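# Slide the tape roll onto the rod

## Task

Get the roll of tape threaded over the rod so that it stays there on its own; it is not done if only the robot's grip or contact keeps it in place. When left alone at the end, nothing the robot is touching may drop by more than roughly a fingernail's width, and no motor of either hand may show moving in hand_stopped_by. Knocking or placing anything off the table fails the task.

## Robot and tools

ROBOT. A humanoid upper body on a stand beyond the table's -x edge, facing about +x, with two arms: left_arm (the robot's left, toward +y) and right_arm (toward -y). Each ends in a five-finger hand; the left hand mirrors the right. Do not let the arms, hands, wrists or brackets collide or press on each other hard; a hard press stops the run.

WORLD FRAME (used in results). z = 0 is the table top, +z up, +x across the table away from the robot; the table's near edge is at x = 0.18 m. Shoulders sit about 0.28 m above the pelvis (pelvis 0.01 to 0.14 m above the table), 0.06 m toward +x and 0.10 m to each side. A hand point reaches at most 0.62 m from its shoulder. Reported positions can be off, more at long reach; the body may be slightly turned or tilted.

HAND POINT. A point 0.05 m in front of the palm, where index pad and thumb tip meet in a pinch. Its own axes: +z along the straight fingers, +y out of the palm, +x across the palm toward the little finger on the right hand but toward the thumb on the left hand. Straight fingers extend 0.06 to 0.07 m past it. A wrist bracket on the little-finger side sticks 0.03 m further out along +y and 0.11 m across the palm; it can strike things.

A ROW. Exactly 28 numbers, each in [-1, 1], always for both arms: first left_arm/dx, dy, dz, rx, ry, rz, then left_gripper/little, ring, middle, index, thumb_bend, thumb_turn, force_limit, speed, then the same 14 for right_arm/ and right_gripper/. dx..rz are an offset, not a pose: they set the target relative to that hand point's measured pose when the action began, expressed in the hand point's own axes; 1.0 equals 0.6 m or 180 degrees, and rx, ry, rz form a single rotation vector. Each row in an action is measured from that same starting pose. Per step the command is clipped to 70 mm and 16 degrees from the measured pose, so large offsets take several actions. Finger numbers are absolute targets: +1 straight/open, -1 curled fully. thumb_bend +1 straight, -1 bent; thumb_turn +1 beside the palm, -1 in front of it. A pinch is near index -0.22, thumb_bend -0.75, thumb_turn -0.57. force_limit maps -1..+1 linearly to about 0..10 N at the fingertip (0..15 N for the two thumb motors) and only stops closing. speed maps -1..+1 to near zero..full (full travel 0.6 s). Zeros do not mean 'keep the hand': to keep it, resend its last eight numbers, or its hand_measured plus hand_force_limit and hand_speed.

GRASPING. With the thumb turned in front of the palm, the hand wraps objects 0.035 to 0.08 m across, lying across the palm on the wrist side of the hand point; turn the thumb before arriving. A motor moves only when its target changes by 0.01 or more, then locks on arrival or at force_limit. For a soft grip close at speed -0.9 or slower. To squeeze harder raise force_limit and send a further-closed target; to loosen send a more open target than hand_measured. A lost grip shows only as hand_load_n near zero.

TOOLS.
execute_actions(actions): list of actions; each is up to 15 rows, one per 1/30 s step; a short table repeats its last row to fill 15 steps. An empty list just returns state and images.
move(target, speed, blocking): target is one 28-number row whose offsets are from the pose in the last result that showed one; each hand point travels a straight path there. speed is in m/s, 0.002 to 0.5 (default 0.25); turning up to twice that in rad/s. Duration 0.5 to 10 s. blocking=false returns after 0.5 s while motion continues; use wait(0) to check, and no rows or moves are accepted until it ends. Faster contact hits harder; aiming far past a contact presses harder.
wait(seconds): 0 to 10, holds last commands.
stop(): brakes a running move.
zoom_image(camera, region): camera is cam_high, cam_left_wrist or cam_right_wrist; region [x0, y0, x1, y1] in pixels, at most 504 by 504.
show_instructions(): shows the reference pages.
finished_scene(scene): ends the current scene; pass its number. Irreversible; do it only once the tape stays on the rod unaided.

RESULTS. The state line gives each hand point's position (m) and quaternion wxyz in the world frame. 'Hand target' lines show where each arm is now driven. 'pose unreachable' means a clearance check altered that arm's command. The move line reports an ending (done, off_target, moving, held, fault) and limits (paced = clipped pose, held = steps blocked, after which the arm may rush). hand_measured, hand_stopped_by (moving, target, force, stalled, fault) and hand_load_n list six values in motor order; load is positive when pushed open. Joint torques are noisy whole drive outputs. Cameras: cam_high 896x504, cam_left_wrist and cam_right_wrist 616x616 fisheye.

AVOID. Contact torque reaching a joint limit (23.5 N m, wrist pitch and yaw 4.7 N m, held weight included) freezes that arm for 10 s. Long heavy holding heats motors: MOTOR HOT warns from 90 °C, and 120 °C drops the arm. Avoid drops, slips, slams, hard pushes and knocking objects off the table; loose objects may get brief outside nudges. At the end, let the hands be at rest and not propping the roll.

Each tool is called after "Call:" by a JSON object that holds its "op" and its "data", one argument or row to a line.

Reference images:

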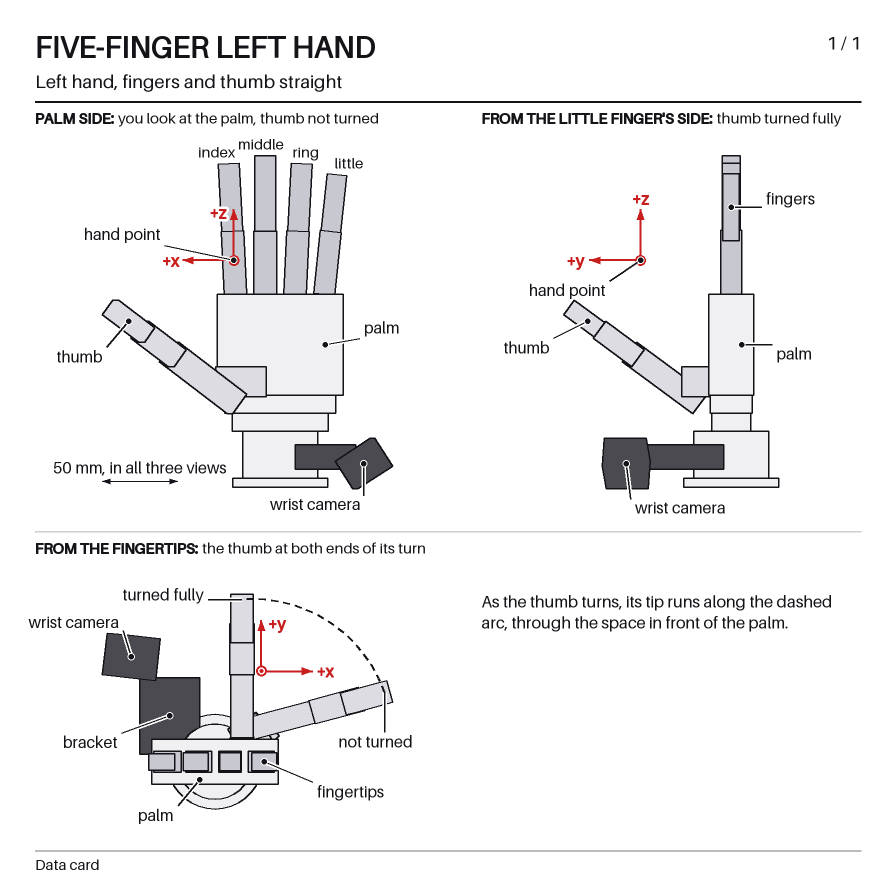

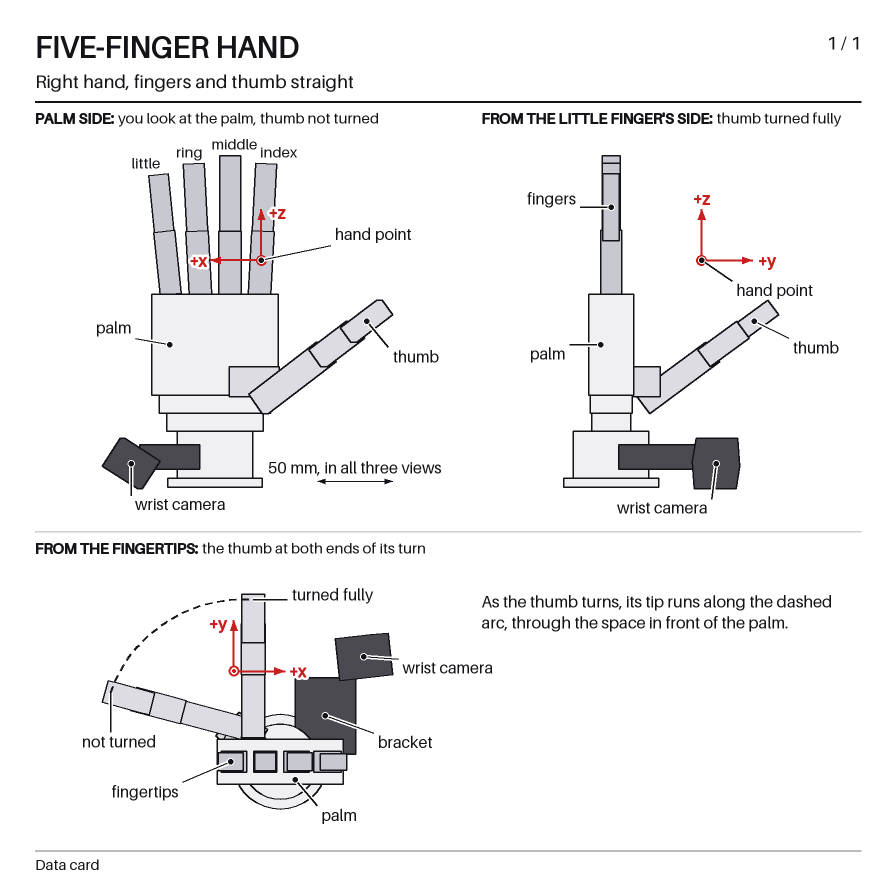

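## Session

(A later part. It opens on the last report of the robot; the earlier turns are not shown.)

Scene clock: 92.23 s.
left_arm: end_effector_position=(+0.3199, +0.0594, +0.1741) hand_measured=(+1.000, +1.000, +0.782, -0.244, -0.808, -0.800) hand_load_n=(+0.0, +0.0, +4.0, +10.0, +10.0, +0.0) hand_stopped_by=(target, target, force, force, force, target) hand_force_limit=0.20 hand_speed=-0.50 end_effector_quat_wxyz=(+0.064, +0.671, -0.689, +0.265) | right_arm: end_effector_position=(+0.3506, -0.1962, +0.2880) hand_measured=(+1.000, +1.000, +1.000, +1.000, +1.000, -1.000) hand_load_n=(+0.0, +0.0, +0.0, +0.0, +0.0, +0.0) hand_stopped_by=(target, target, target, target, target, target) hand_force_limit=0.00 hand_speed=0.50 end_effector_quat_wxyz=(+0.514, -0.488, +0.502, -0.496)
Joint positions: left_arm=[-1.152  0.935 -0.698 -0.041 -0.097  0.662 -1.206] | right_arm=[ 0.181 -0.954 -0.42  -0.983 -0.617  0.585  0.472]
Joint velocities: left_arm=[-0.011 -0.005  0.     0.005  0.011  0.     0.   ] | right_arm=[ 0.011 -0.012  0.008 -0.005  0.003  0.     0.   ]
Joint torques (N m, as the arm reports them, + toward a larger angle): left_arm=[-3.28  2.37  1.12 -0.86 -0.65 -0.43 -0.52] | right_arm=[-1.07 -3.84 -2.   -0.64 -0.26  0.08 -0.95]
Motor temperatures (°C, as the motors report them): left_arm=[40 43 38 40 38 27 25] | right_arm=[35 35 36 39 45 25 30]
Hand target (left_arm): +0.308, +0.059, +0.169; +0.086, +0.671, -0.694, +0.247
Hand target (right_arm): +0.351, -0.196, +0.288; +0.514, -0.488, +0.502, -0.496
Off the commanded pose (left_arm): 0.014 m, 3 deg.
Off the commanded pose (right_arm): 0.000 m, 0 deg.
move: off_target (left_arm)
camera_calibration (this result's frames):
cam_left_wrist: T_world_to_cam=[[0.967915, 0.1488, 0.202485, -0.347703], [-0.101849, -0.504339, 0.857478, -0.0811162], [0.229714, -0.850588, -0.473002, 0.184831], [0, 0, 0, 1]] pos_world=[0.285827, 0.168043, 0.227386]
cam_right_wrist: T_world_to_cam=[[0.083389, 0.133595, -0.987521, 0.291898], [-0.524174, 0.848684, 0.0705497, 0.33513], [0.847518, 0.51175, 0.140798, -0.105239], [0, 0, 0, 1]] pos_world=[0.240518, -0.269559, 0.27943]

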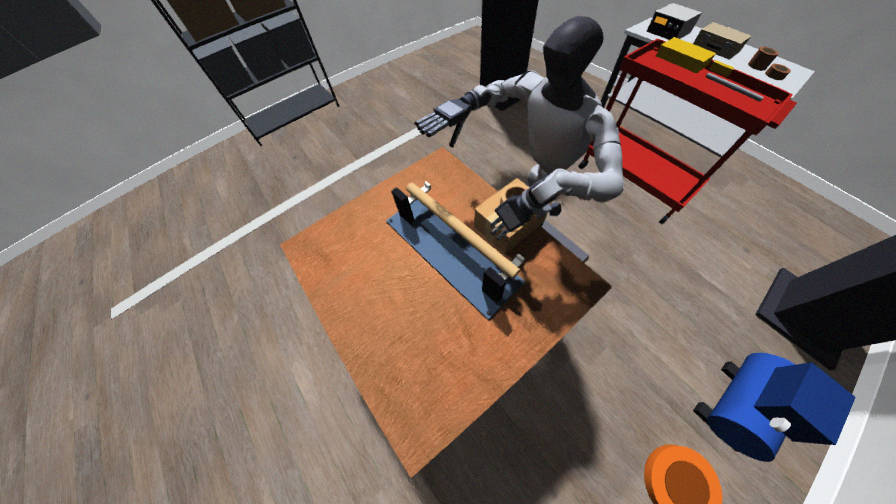

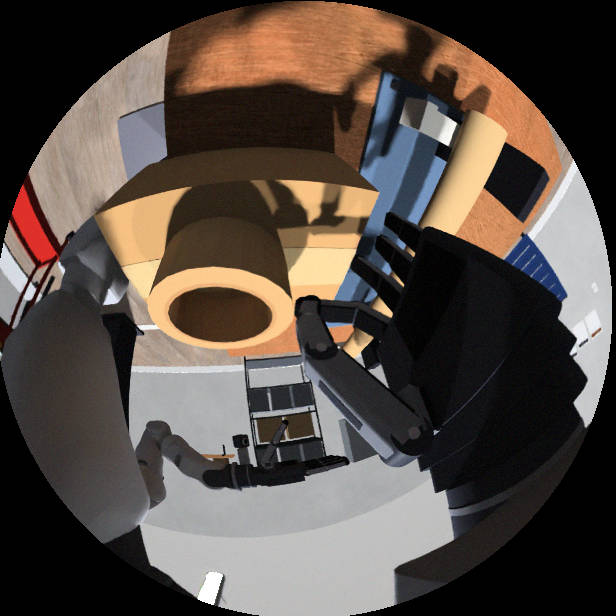

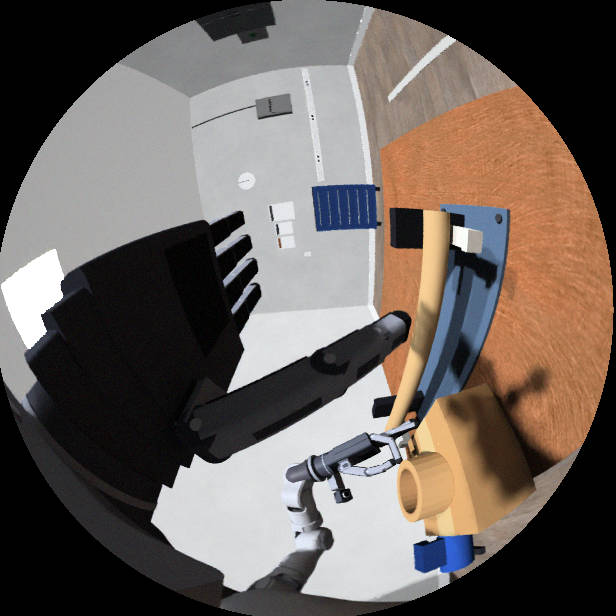

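Call:
{"op": "move", "data": {
  "target": [0.03,0,-0.06,0,0,0,1,1,1,0.5,-0.2,-0.8,0,0.5, 0,0,0,0,0,0,1,1,1,1,1,-1,0,0.5],
  "speed": 0.1
}}

Call:
{"op": "move", "data": {
  "target": [0,0.07,0,0,0,0,1,1,1,0.5,-0.2,-0.8,0,0.5, 0,0,0,0,0,0,1,1,1,1,1,-1,0,0.5],
  "speed": 0.1
}}

Scene clock: 97.90 s.
left_arm: end_effector_position=(+0.3099, +0.0592, +0.2122) hand_measured=(+1.000, +1.000, +1.000, +0.500, -0.200, -0.800) hand_load_n=(+0.0, +0.0, +0.0, +0.0, +0.0, +0.0) hand_stopped_by=(target, target, target, target, target, target) hand_force_limit=0.00 hand_speed=0.50 end_effector_quat_wxyz=(+0.061, +0.670, -0.691, +0.264) | right_arm: end_effector_position=(+0.3506, -0.1962, +0.2880) hand_measured=(+1.000, +1.000, +1.000, +1.000, +1.000, -1.000) hand_load_n=(+0.0, +0.0, +0.0, +0.0, +0.0, +0.0) hand_stopped_by=(target, target, target, target, target, target) hand_force_limit=0.00 hand_speed=0.50 end_effector_quat_wxyz=(+0.514, -0.488, +0.502, -0.496)
Joint positions: left_arm=[-1.243  0.993 -0.661 -0.147 -0.122  0.79  -1.306] | right_arm=[ 0.181 -0.954 -0.42  -0.983 -0.617  0.585  0.472]
Joint velocities: left_arm=[ 0.    -0.003 -0.002  0.003 -0.014  0.001 -0.004] | right_arm=[ 0.011  0.    -0.002  0.008 -0.006  0.     0.   ]
Joint torques (N m, as the arm reports them, + toward a larger angle): left_arm=[-3.84  2.38  2.13 -0.65  0.13 -0.23  0.21] | right_arm=[-1.39 -3.45 -2.43 -1.05  0.1   0.12 -0.97]
Motor temperatures (°C, as the motors report them): left_arm=[41 44 38 40 38 26 25] | right_arm=[35 35 36 39 45 25 30]
Hand target (left_arm): +0.309, +0.059, +0.212; +0.063, +0.670, -0.691, +0.263
Hand target (right_arm): +0.351, -0.196, +0.288; +0.514, -0.488, +0.502, -0.496
Off the commanded pose (left_arm): 0.001 m, 1 deg.
Off the commanded pose (right_arm): 0.000 m, 0 deg.
move: done
camera_calibration (this result's frames):
cam_left_wrist: T_world_to_cam=[[0.967484, 0.14391, 0.208004, -0.346432], [-0.107721, -0.509622, 0.853628, -0.111977], [0.228849, -0.848278, -0.477549, 0.206053], [0, 0, 0, 1]] pos_world=[0.27595, 0.167579, 0.266046]
cam_right_wrist: T_world_to_cam=[[0.0833893, 0.133595, -0.987521, 0.291898], [-0.524174, 0.848684, 0.0705495, 0.33513], [0.847518, 0.51175, 0.140798, -0.105239], [0, 0, 0, 1]] pos_world=[0.240518, -0.26956, 0.27943]

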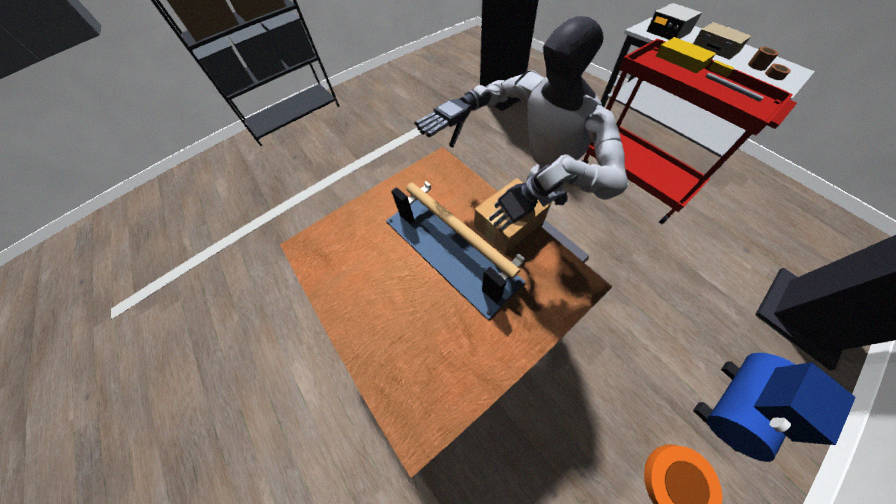

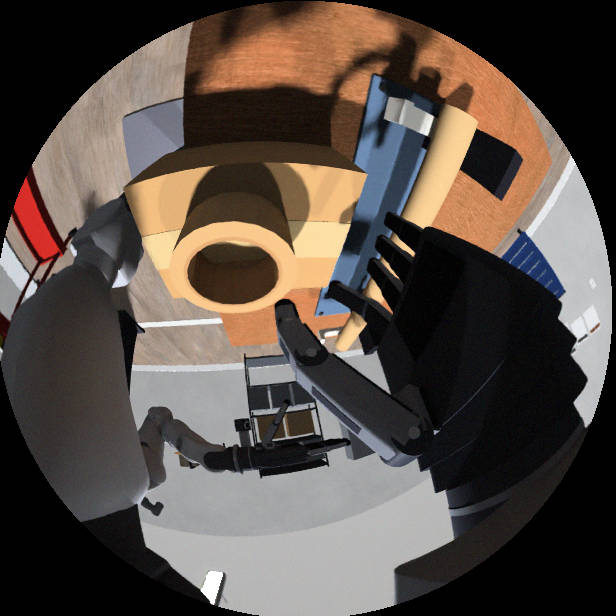

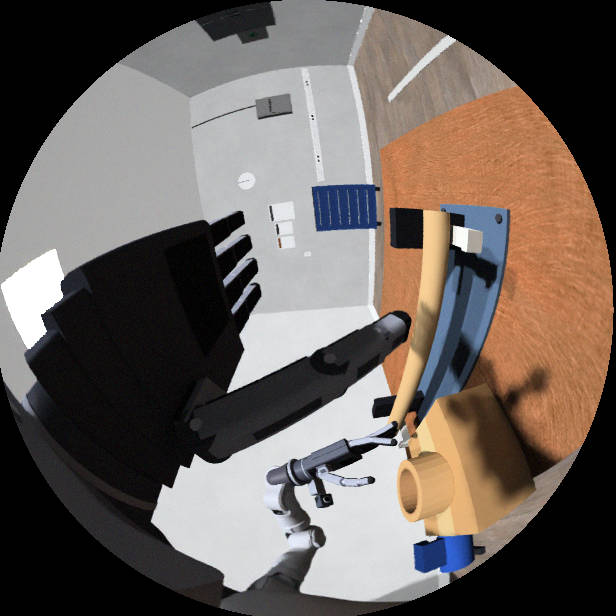

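Scene clock: 98.70 s.
left_arm: end_effector_position=(+0.2717, +0.0586, +0.2013) hand_measured=(+1.000, +1.000, +1.000, +0.500, -0.200, -0.800) hand_load_n=(+0.0, +0.0, +0.0, +0.5, +0.0, +0.0) hand_stopped_by=(target, target, target, target, target, target) hand_force_limit=0.00 hand_speed=0.50 end_effector_quat_wxyz=(+0.057, +0.671, -0.690, +0.266) | right_arm: end_effector_position=(+0.3506, -0.1962, +0.2880) hand_measured=(+1.000, +1.000, +1.000, +1.000, +1.000, -1.000) hand_load_n=(+0.0, +0.0, +0.0, +0.0, +0.0, +0.0) hand_stopped_by=(target, target, target, target, target, target) hand_force_limit=0.00 hand_speed=0.50 end_effector_quat_wxyz=(+0.514, -0.488, +0.502, -0.496)
Joint positions: left_arm=[-1.078  1.078 -0.565 -0.473 -0.164  0.967 -1.235] | right_arm=[ 0.181 -0.954 -0.42  -0.983 -0.617  0.585  0.472]
Joint velocities: left_arm=[ 0.    -0.002  0.017  0.005  0.     0.001  0.   ] | right_arm=[0.003 0.    0.011 0.002 0.    0.    0.   ]
Joint torques (N m, as the arm reports them, + toward a larger angle): left_arm=[-3.09  2.4   2.07 -0.66  0.22 -0.27  0.23] | right_arm=[-1.19 -3.34 -2.04 -0.59 -0.34  0.19 -0.94]
Motor temperatures (°C, as the motors report them): left_arm=[41 44 38 40 38 26 25] | right_arm=[35 35 36 39 45 25 30]
Hand target (left_arm): +0.270, +0.058, +0.201; +0.060, +0.671, -0.690, +0.264
Hand target (right_arm): +0.351, -0.196, +0.288; +0.514, -0.488, +0.502, -0.496
Off the commanded pose (left_arm): 0.003 m, 1 deg.
Off the commanded pose (right_arm): 0.000 m, 0 deg.
move: done
camera_calibration (this result's frames):
cam_left_wrist: T_world_to_cam=[[0.965196, 0.149178, 0.214807, -0.308226], [-0.110438, -0.512041, 0.851832, -0.105754], [0.237065, -0.845908, -0.477745, 0.206793], [0, 0, 0, 1]] pos_world=[0.236796, 0.166758, 0.255088]
cam_right_wrist: T_world_to_cam=[[0.0833891, 0.133595, -0.987521, 0.291898], [-0.524174, 0.848684, 0.0705497, 0.33513], [0.847519, 0.51175, 0.140798, -0.105239], [0, 0, 0, 1]] pos_world=[0.240518, -0.26956, 0.27943]

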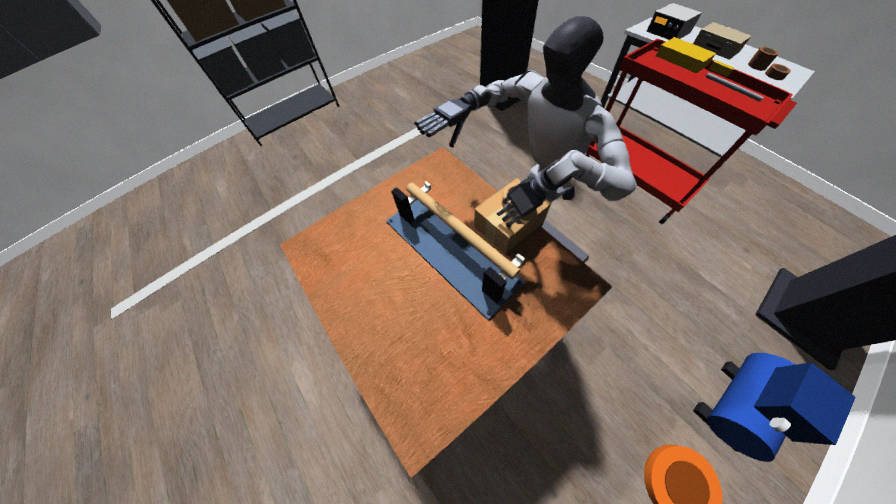

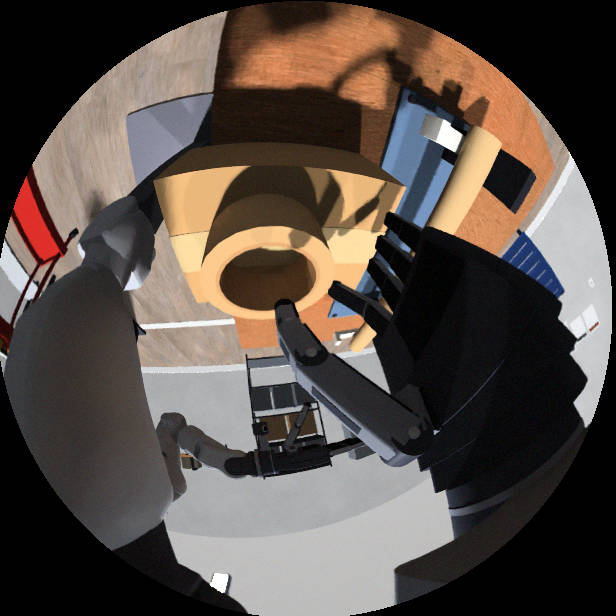

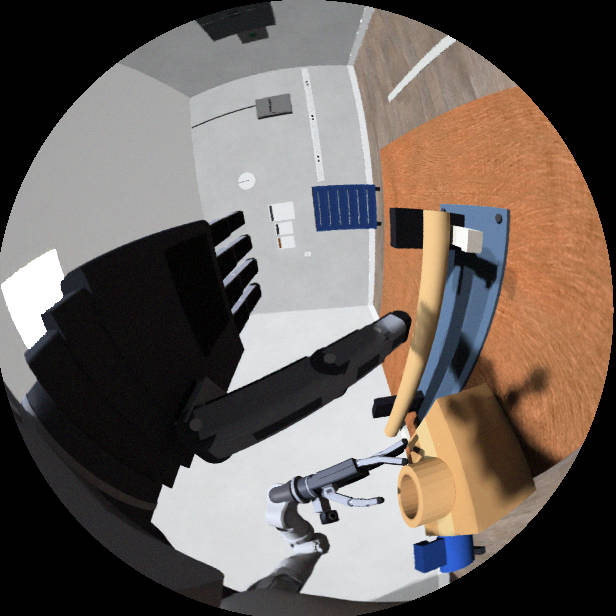

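Call:
{"op": "move", "data": {
  "target": [-0.04,0.02,-0.01,0,0,0,1,1,1,1,-0.2,-0.8,0,0.5, 0,0,0,0,0,0,1,1,1,1,1,-1,0,0.5],
  "speed": 0.05
}}

Call:
{"op": "move", "data": {
  "target": [-0.023,0.011,0.048,0,0,0,1,1,1,1,-0.2,-0.8,0,0.5, 0,0,0,0,0,0,1,1,1,1,1,-1,0,0.5],
  "speed": 0.05
}}

Scene clock: 106.57 s.
left_arm: end_effector_position=(+0.2622, +0.0832, +0.1934) hand_measured=(+1.000, +1.000, +1.000, +1.000, -0.200, -0.800) hand_load_n=(+0.0, +0.0, +0.0, +0.0, +0.0, +0.0) hand_stopped_by=(target, target, target, target, target, target) hand_force_limit=0.00 hand_speed=0.50 end_effector_quat_wxyz=(+0.055, +0.673, -0.687, +0.267) | right_arm: end_effector_position=(+0.3506, -0.1962, +0.2880) hand_measured=(+1.000, +1.000, +1.000, +1.000, +1.000, -1.000) hand_load_n=(+0.0, +0.0, +0.0, +0.0, +0.0, +0.0) hand_stopped_by=(target, target, target, target, target, target) hand_force_limit=0.00 hand_speed=0.50 end_effector_quat_wxyz=(+0.514, -0.488, +0.502, -0.496)
Joint positions: left_arm=[-0.904  1.179 -0.443 -0.5   -0.19   0.85  -1.228] | right_arm=[ 0.181 -0.954 -0.42  -0.983 -0.617  0.585  0.472]
Joint velocities: left_arm=[ 0.006  0.009 -0.008  0.002  0.     0.     0.   ] | right_arm=[-0.002  0.     0.     0.002  0.008  0.     0.   ]
Joint torques (N m, as the arm reports them, + toward a larger angle): left_arm=[-2.83  2.75  2.16 -0.6   0.26 -0.51  0.3 ] | right_arm=[-1.2  -3.67 -2.46 -0.59 -0.35  0.19 -0.93]
Motor temperatures (°C, as the motors report them): left_arm=[41 44 39 40 38 26 25] | right_arm=[35 35 36 39 45 25 30]
Hand target (left_arm): +0.261, +0.083, +0.194; +0.056, +0.672, -0.688, +0.268
Hand target (right_arm): +0.351, -0.196, +0.288; +0.514, -0.488, +0.502, -0.496
Off the commanded pose (left_arm): 0.002 m, 1 deg.
Off the commanded pose (right_arm): 0.000 m, 0 deg.
move: done
camera_calibration (this result's frames):
cam_left_wrist: T_world_to_cam=[[0.963315, 0.157367, 0.217395, -0.301688], [-0.108476, -0.512611, 0.851741, -0.087918], [0.245475, -0.844077, -0.476735, 0.223529], [0, 0, 0, 1]] pos_world=[0.226213, 0.191084, 0.247033]
cam_right_wrist: T_world_to_cam=[[0.0833891, 0.133595, -0.987521, 0.291898], [-0.524174, 0.848684, 0.0705498, 0.33513], [0.847519, 0.51175, 0.140798, -0.10524], [0, 0, 0, 1]] pos_world=[0.240518, -0.26956, 0.27943]

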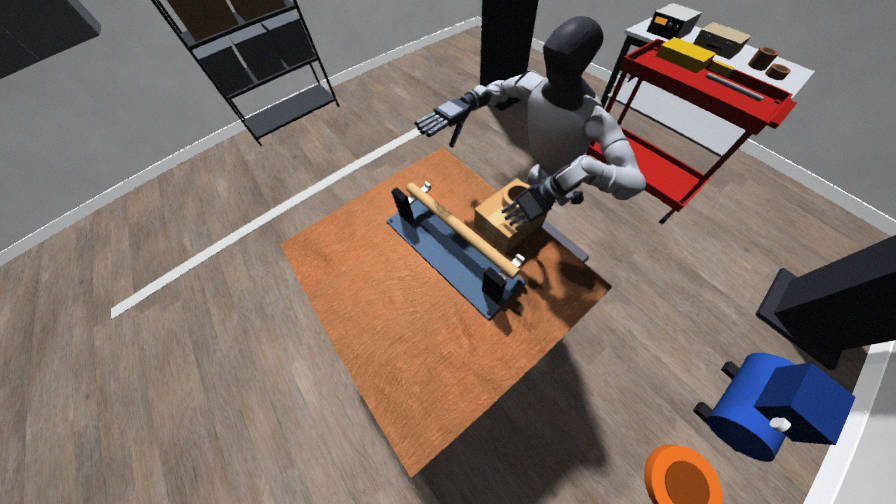

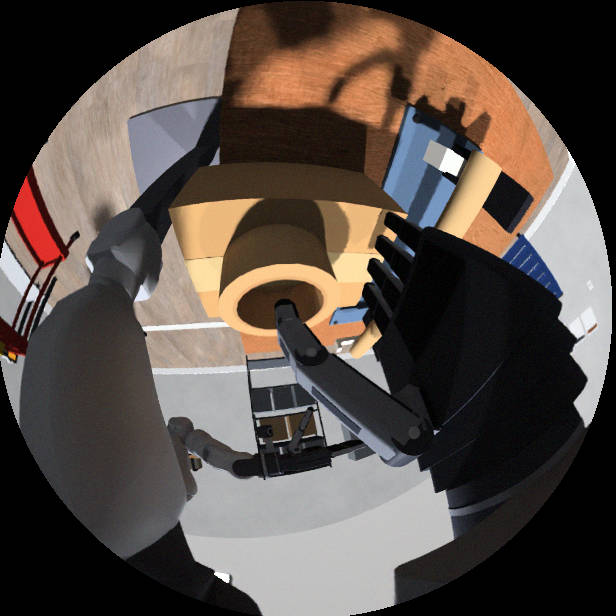

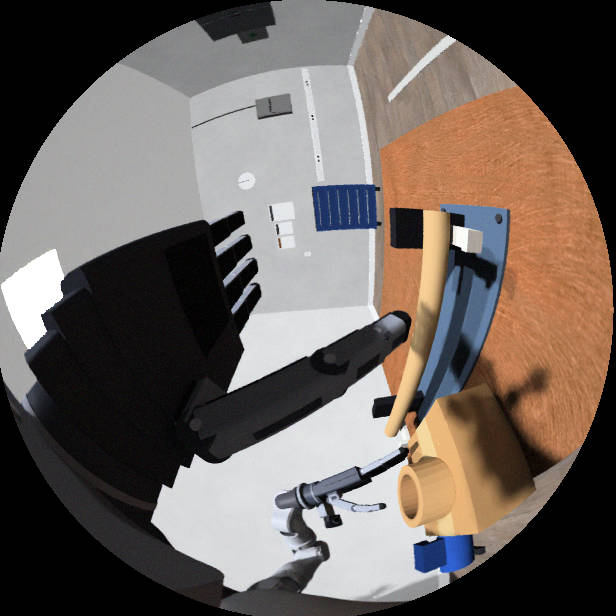

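Scene clock: 107.47 s.
left_arm: end_effector_position=(+0.2630, +0.0835, +0.1754) hand_measured=(+1.000, +1.000, +1.000, +1.000, -0.200, -0.800) hand_load_n=(-4.5, -2.5, +0.0, +0.0, +0.0, +0.0) hand_stopped_by=(target, target, target, target, target, target) hand_force_limit=0.00 hand_speed=0.50 end_effector_quat_wxyz=(+0.053, +0.664, -0.694, +0.274) | right_arm: end_effector_position=(+0.3506, -0.1962, +0.2880) hand_measured=(+1.000, +1.000, +1.000, +1.000, +1.000, -1.000) hand_load_n=(+0.0, +0.0, +0.0, +0.0, +0.0, +0.0) hand_stopped_by=(target, target, target, target, target, target) hand_force_limit=0.00 hand_speed=0.50 end_effector_quat_wxyz=(+0.514, -0.488, +0.502, -0.496)
Joint positions: left_arm=[-0.833  1.162 -0.459 -0.479 -0.165  0.761 -1.168] | right_arm=[ 0.181 -0.954 -0.42  -0.983 -0.617  0.585  0.472]
Joint velocities: left_arm=[ 0.005 -0.005  0.012 -0.006 -0.003 -0.003  0.   ] | right_arm=[ 0.006  0.     0.017 -0.005  0.     0.     0.   ]
Joint torques (N m, as the arm reports them, + toward a larger angle): left_arm=[-1.36  1.09  0.    0.5   1.42 -0.39  1.27] | right_arm=[-0.63 -3.34 -2.76 -0.37 -0.75  0.08 -1.01]
Motor temperatures (°C, as the motors report them): left_arm=[41 44 39 40 38 26 25] | right_arm=[35 35 36 39 45 25 30]
Hand target (left_arm): +0.265, +0.084, +0.162; +0.055, +0.675, -0.685, +0.268
Hand target (right_arm): +0.351, -0.196, +0.288; +0.514, -0.488, +0.502, -0.496
Off the commanded pose (left_arm): 0.015 m, 2 deg.
Off the commanded pose (right_arm): 0.000 m, 0 deg.
move: off_target (left_arm)
camera_calibration (this result's frames):
cam_left_wrist: T_world_to_cam=[[0.962685, 0.137507, 0.233085, -0.299508], [-0.133761, -0.506954, 0.851531, -0.0661738], [0.235255, -0.850934, -0.469644, 0.216945], [0, 0, 0, 1]] pos_world=[0.228443, 0.192243, 0.228047]
cam_right_wrist: T_world_to_cam=[[0.083389, 0.133595, -0.987521, 0.291898], [-0.524174, 0.848684, 0.0705498, 0.33513], [0.847519, 0.51175, 0.140798, -0.105239], [0, 0, 0, 1]] pos_world=[0.240518, -0.26956, 0.27943]

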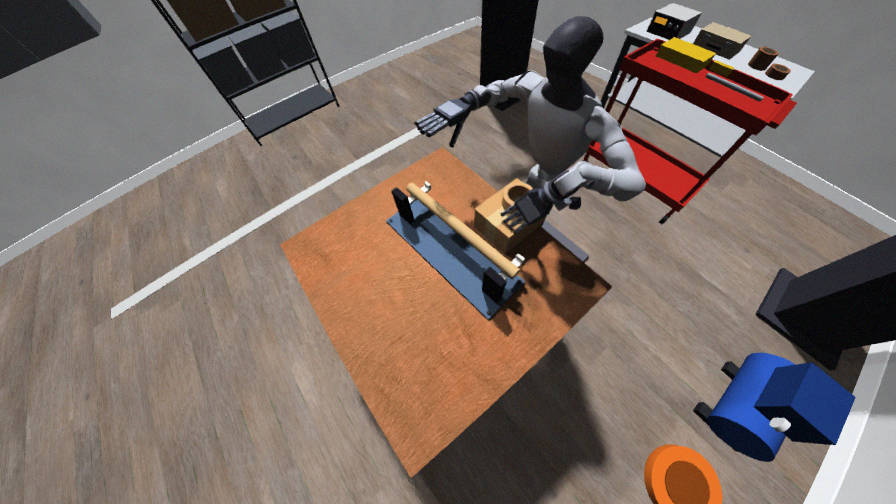

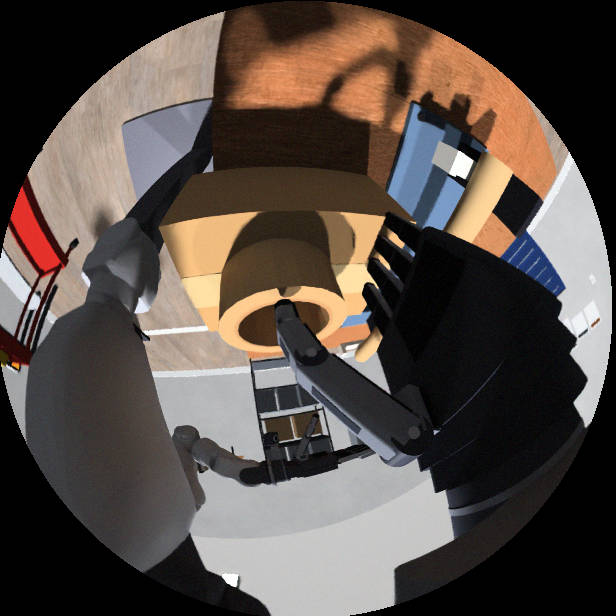

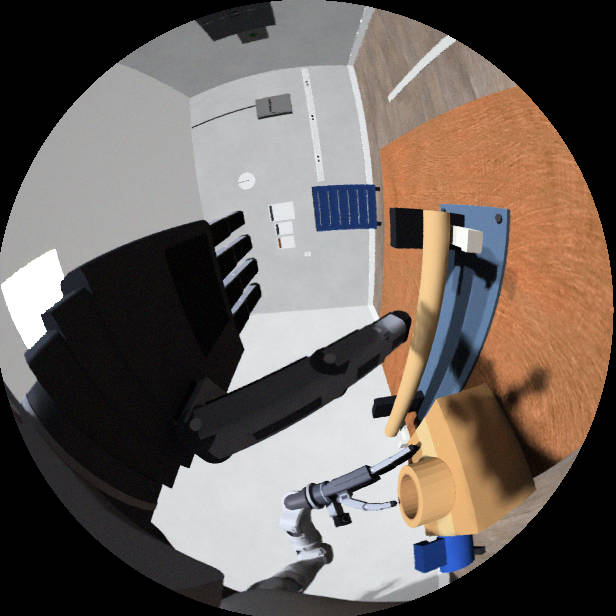

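Little/ring touch box. Curl them and close the pinch.

Call:
{"op": "move", "data": {
  "target": [0,0,0.015,0,0,0,-0.8,-0.8,0.3,0.3,-0.2,-0.8,0,0.3, 0,0,0,0,0,0,1,1,1,1,1,-1,0,0.5],
  "speed": 0.03
}}

Call:
{"op": "move", "data": {
  "target": [0,0,0,0,0,0,-0.8,-0.8,-0.5,-0.6,-1,-0.8,0.3,-0.5, 0,0,0,0,0,0,1,1,1,1,1,-1,0,0.5]
}}

Scene clock: 112.83 s.
left_arm: end_effector_position=(+0.2675, +0.0801, +0.1712) hand_measured=(-0.800, -0.800, +0.300, +0.300, -0.200, -0.800) hand_load_n=(+0.0, +0.0, +0.0, +0.0, +1.0, +0.5) hand_stopped_by=(target, target, target, target, target, target) hand_force_limit=0.00 hand_speed=0.30 end_effector_quat_wxyz=(+0.050, +0.663, -0.693, +0.278) | right_arm: end_effector_position=(+0.3506, -0.1962, +0.2880) hand_measured=(+1.000, +1.000, +1.000, +1.000, +1.000, -1.000) hand_load_n=(+0.0, +0.0, +0.0, +0.0, +0.0, +0.0) hand_stopped_by=(target, target, target, target, target, target) hand_force_limit=0.00 hand_speed=0.50 end_effector_quat_wxyz=(+0.514, -0.488, +0.502, -0.496)
Joint positions: left_arm=[-0.84   1.139 -0.481 -0.466 -0.147  0.76  -1.148] | right_arm=[ 0.181 -0.954 -0.42  -0.983 -0.617  0.585  0.472]
Joint velocities: left_arm=[-0.008 -0.005  0.009  0.005 -0.003  0.     0.   ] | right_arm=[-0.028 -0.008  0.     0.     0.003  0.     0.   ]
Joint torques (N m, as the arm reports them, + toward a larger angle): left_arm=[-2.71  2.37  1.22 -0.45  0.49 -0.5   0.32] | right_arm=[-0.99 -3.56 -2.09 -0.33 -0.31  0.08 -1.08]
Motor temperatures (°C, as the motors report them): left_arm=[40 44 38 40 38 26 27] | right_arm=[35 35 36 39 45 25 30]
Hand target (left_arm): +0.266, +0.080, +0.168; +0.054, +0.664, -0.694, +0.274
Hand target (right_arm): +0.351, -0.196, +0.288; +0.514, -0.488, +0.502, -0.496
Off the commanded pose (left_arm): 0.004 m, 1 deg.
Off the commanded pose (right_arm): 0.000 m, 0 deg.
move: off_target (left_arm)
camera_calibration (this result's frames):
cam_left_wrist: T_world_to_cam=[[0.959597, 0.141117, 0.243431, -0.303657], [-0.141396, -0.506137, 0.850784, -0.0616113], [0.24327, -0.85083, -0.465734, 0.208292], [0, 0, 0, 1]] pos_world=[0.232006, 0.188888, 0.223346]
cam_right_wrist: T_world_to_cam=[[0.0833891, 0.133595, -0.987521, 0.291898], [-0.524174, 0.848684, 0.0705497, 0.33513], [0.847518, 0.51175, 0.140798, -0.105239], [0, 0, 0, 1]] pos_world=[0.240518, -0.269559, 0.27943]

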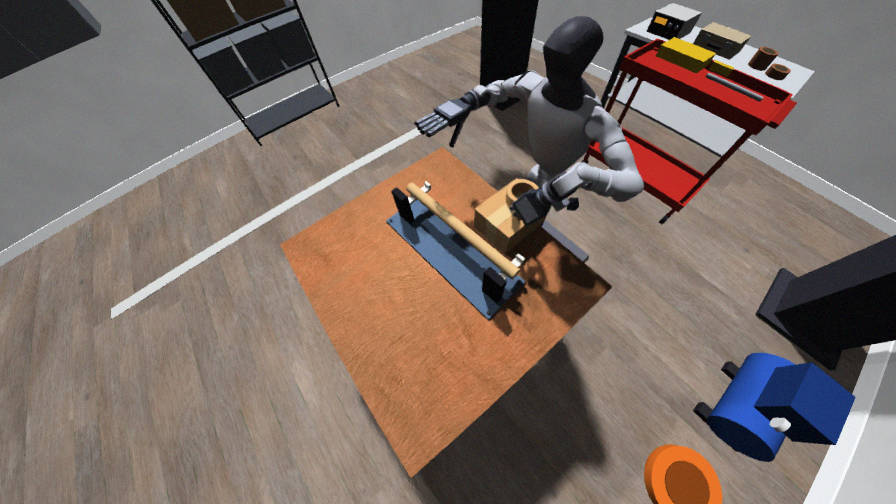

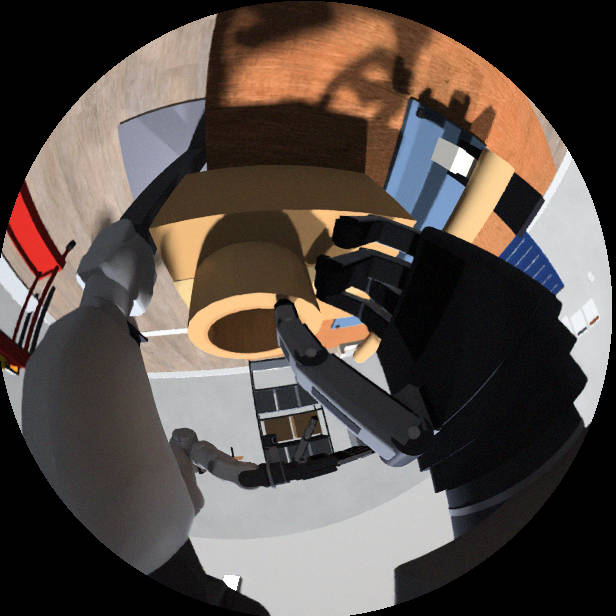

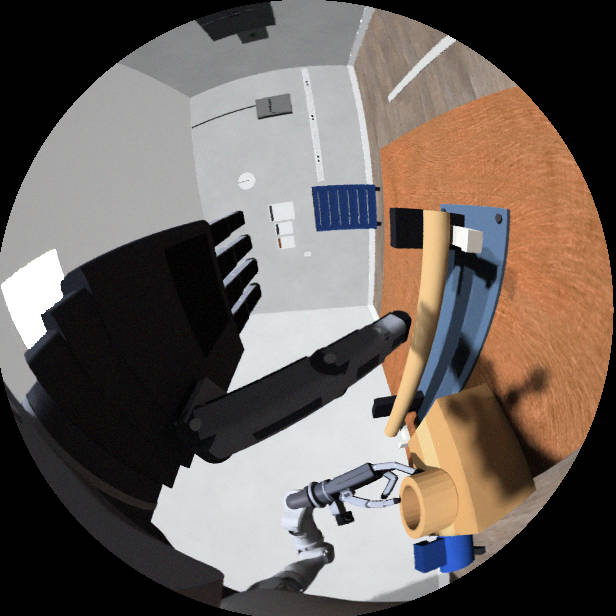

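Scene clock: 114.07 s.
left_arm: end_effector_position=(+0.2688, +0.0799, +0.1722) hand_measured=(-0.800, -0.800, -0.498, -0.268, -0.586, -0.800) hand_load_n=(+0.0, +0.0, +6.0, +11.5, +9.0, +2.0) hand_stopped_by=(target, target, target, force, force, target) hand_force_limit=0.30 hand_speed=-0.50 end_effector_quat_wxyz=(+0.048, +0.663, -0.693, +0.280) | right_arm: end_effector_position=(+0.3506, -0.1962, +0.2880) hand_measured=(+1.000, +1.000, +1.000, +1.000, +1.000, -1.000) hand_load_n=(+0.0, +0.0, +0.0, +0.0, +0.0, +0.0) hand_stopped_by=(target, target, target, target, target, target) hand_force_limit=0.00 hand_speed=0.50 end_effector_quat_wxyz=(+0.514, -0.488, +0.502, -0.496)
Joint positions: left_arm=[-0.842  1.139 -0.479 -0.466 -0.147  0.76  -1.145] | right_arm=[ 0.181 -0.954 -0.42  -0.983 -0.617  0.585  0.472]
Joint velocities: left_arm=[ 0.008 -0.006 -0.005 -0.009 -0.003  0.     0.   ] | right_arm=[ 0.003  0.    -0.011  0.005  0.     0.     0.   ]
Joint torques (N m, as the arm reports them, + toward a larger angle): left_arm=[-2.9   2.82  1.8  -0.61  0.28 -0.4   0.23] | right_arm=[-0.94 -3.69 -2.33 -1.02 -0.1   0.16 -1.08]
Motor temperatures (°C, as the motors report them): left_arm=[40 44 38 40 38 26 26] | right_arm=[35 35 36 39 45 25 30]
Hand target (left_arm): +0.268, +0.080, +0.171; +0.050, +0.663, -0.693, +0.278
Hand target (right_arm): +0.351, -0.196, +0.288; +0.514, -0.488, +0.502, -0.496
Off the commanded pose (left_arm): 0.002 m, 0 deg.
Off the commanded pose (right_arm): 0.000 m, 0 deg.
move: done
camera_calibration (this result's frames):
cam_left_wrist: T_world_to_cam=[[0.957943, 0.14254, 0.249052, -0.305685], [-0.145911, -0.50538, 0.850471, -0.0611229], [0.247092, -0.851043, -0.463327, 0.206826], [0, 0, 0, 1]] pos_world=[0.232805, 0.1887, 0.223943]
cam_right_wrist: T_world_to_cam=[[0.083389, 0.133595, -0.987521, 0.291898], [-0.524174, 0.848684, 0.0705498, 0.33513], [0.847519, 0.51175, 0.140798, -0.105239], [0, 0, 0, 1]] pos_world=[0.240518, -0.26956, 0.27943]

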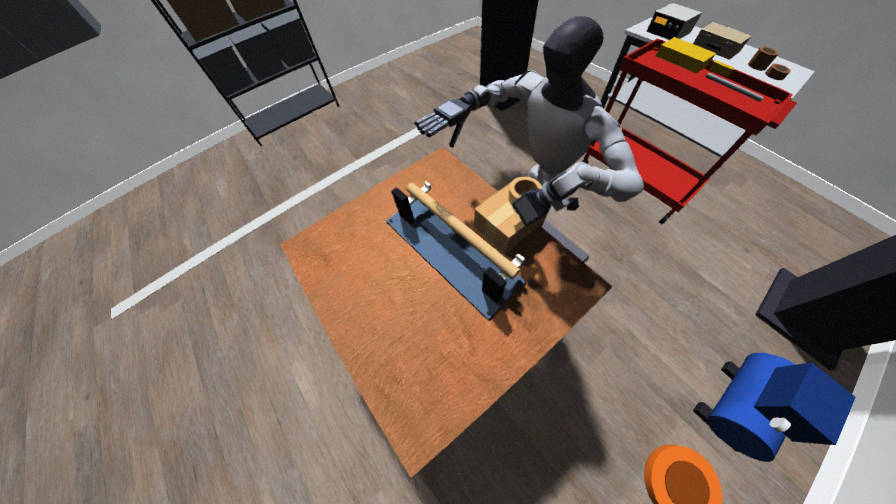

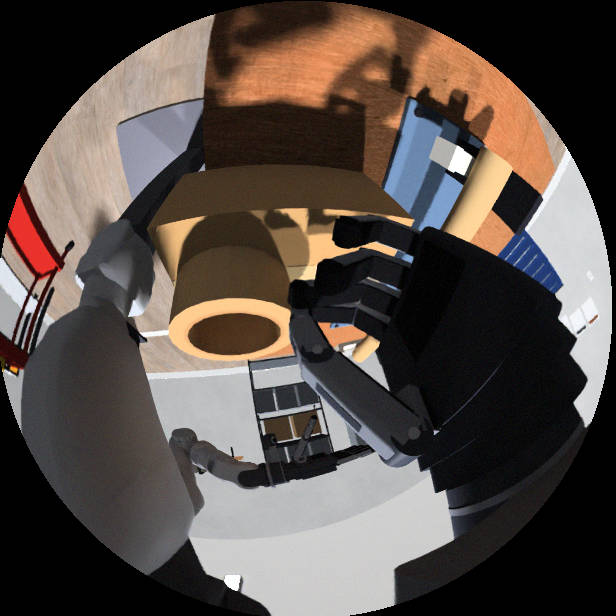

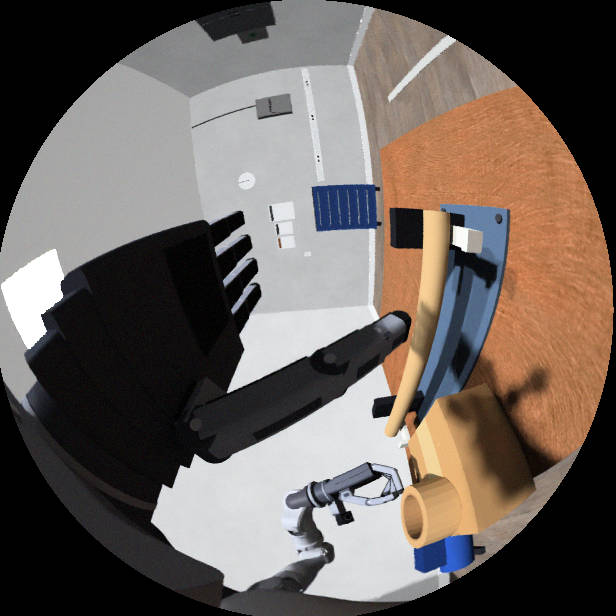

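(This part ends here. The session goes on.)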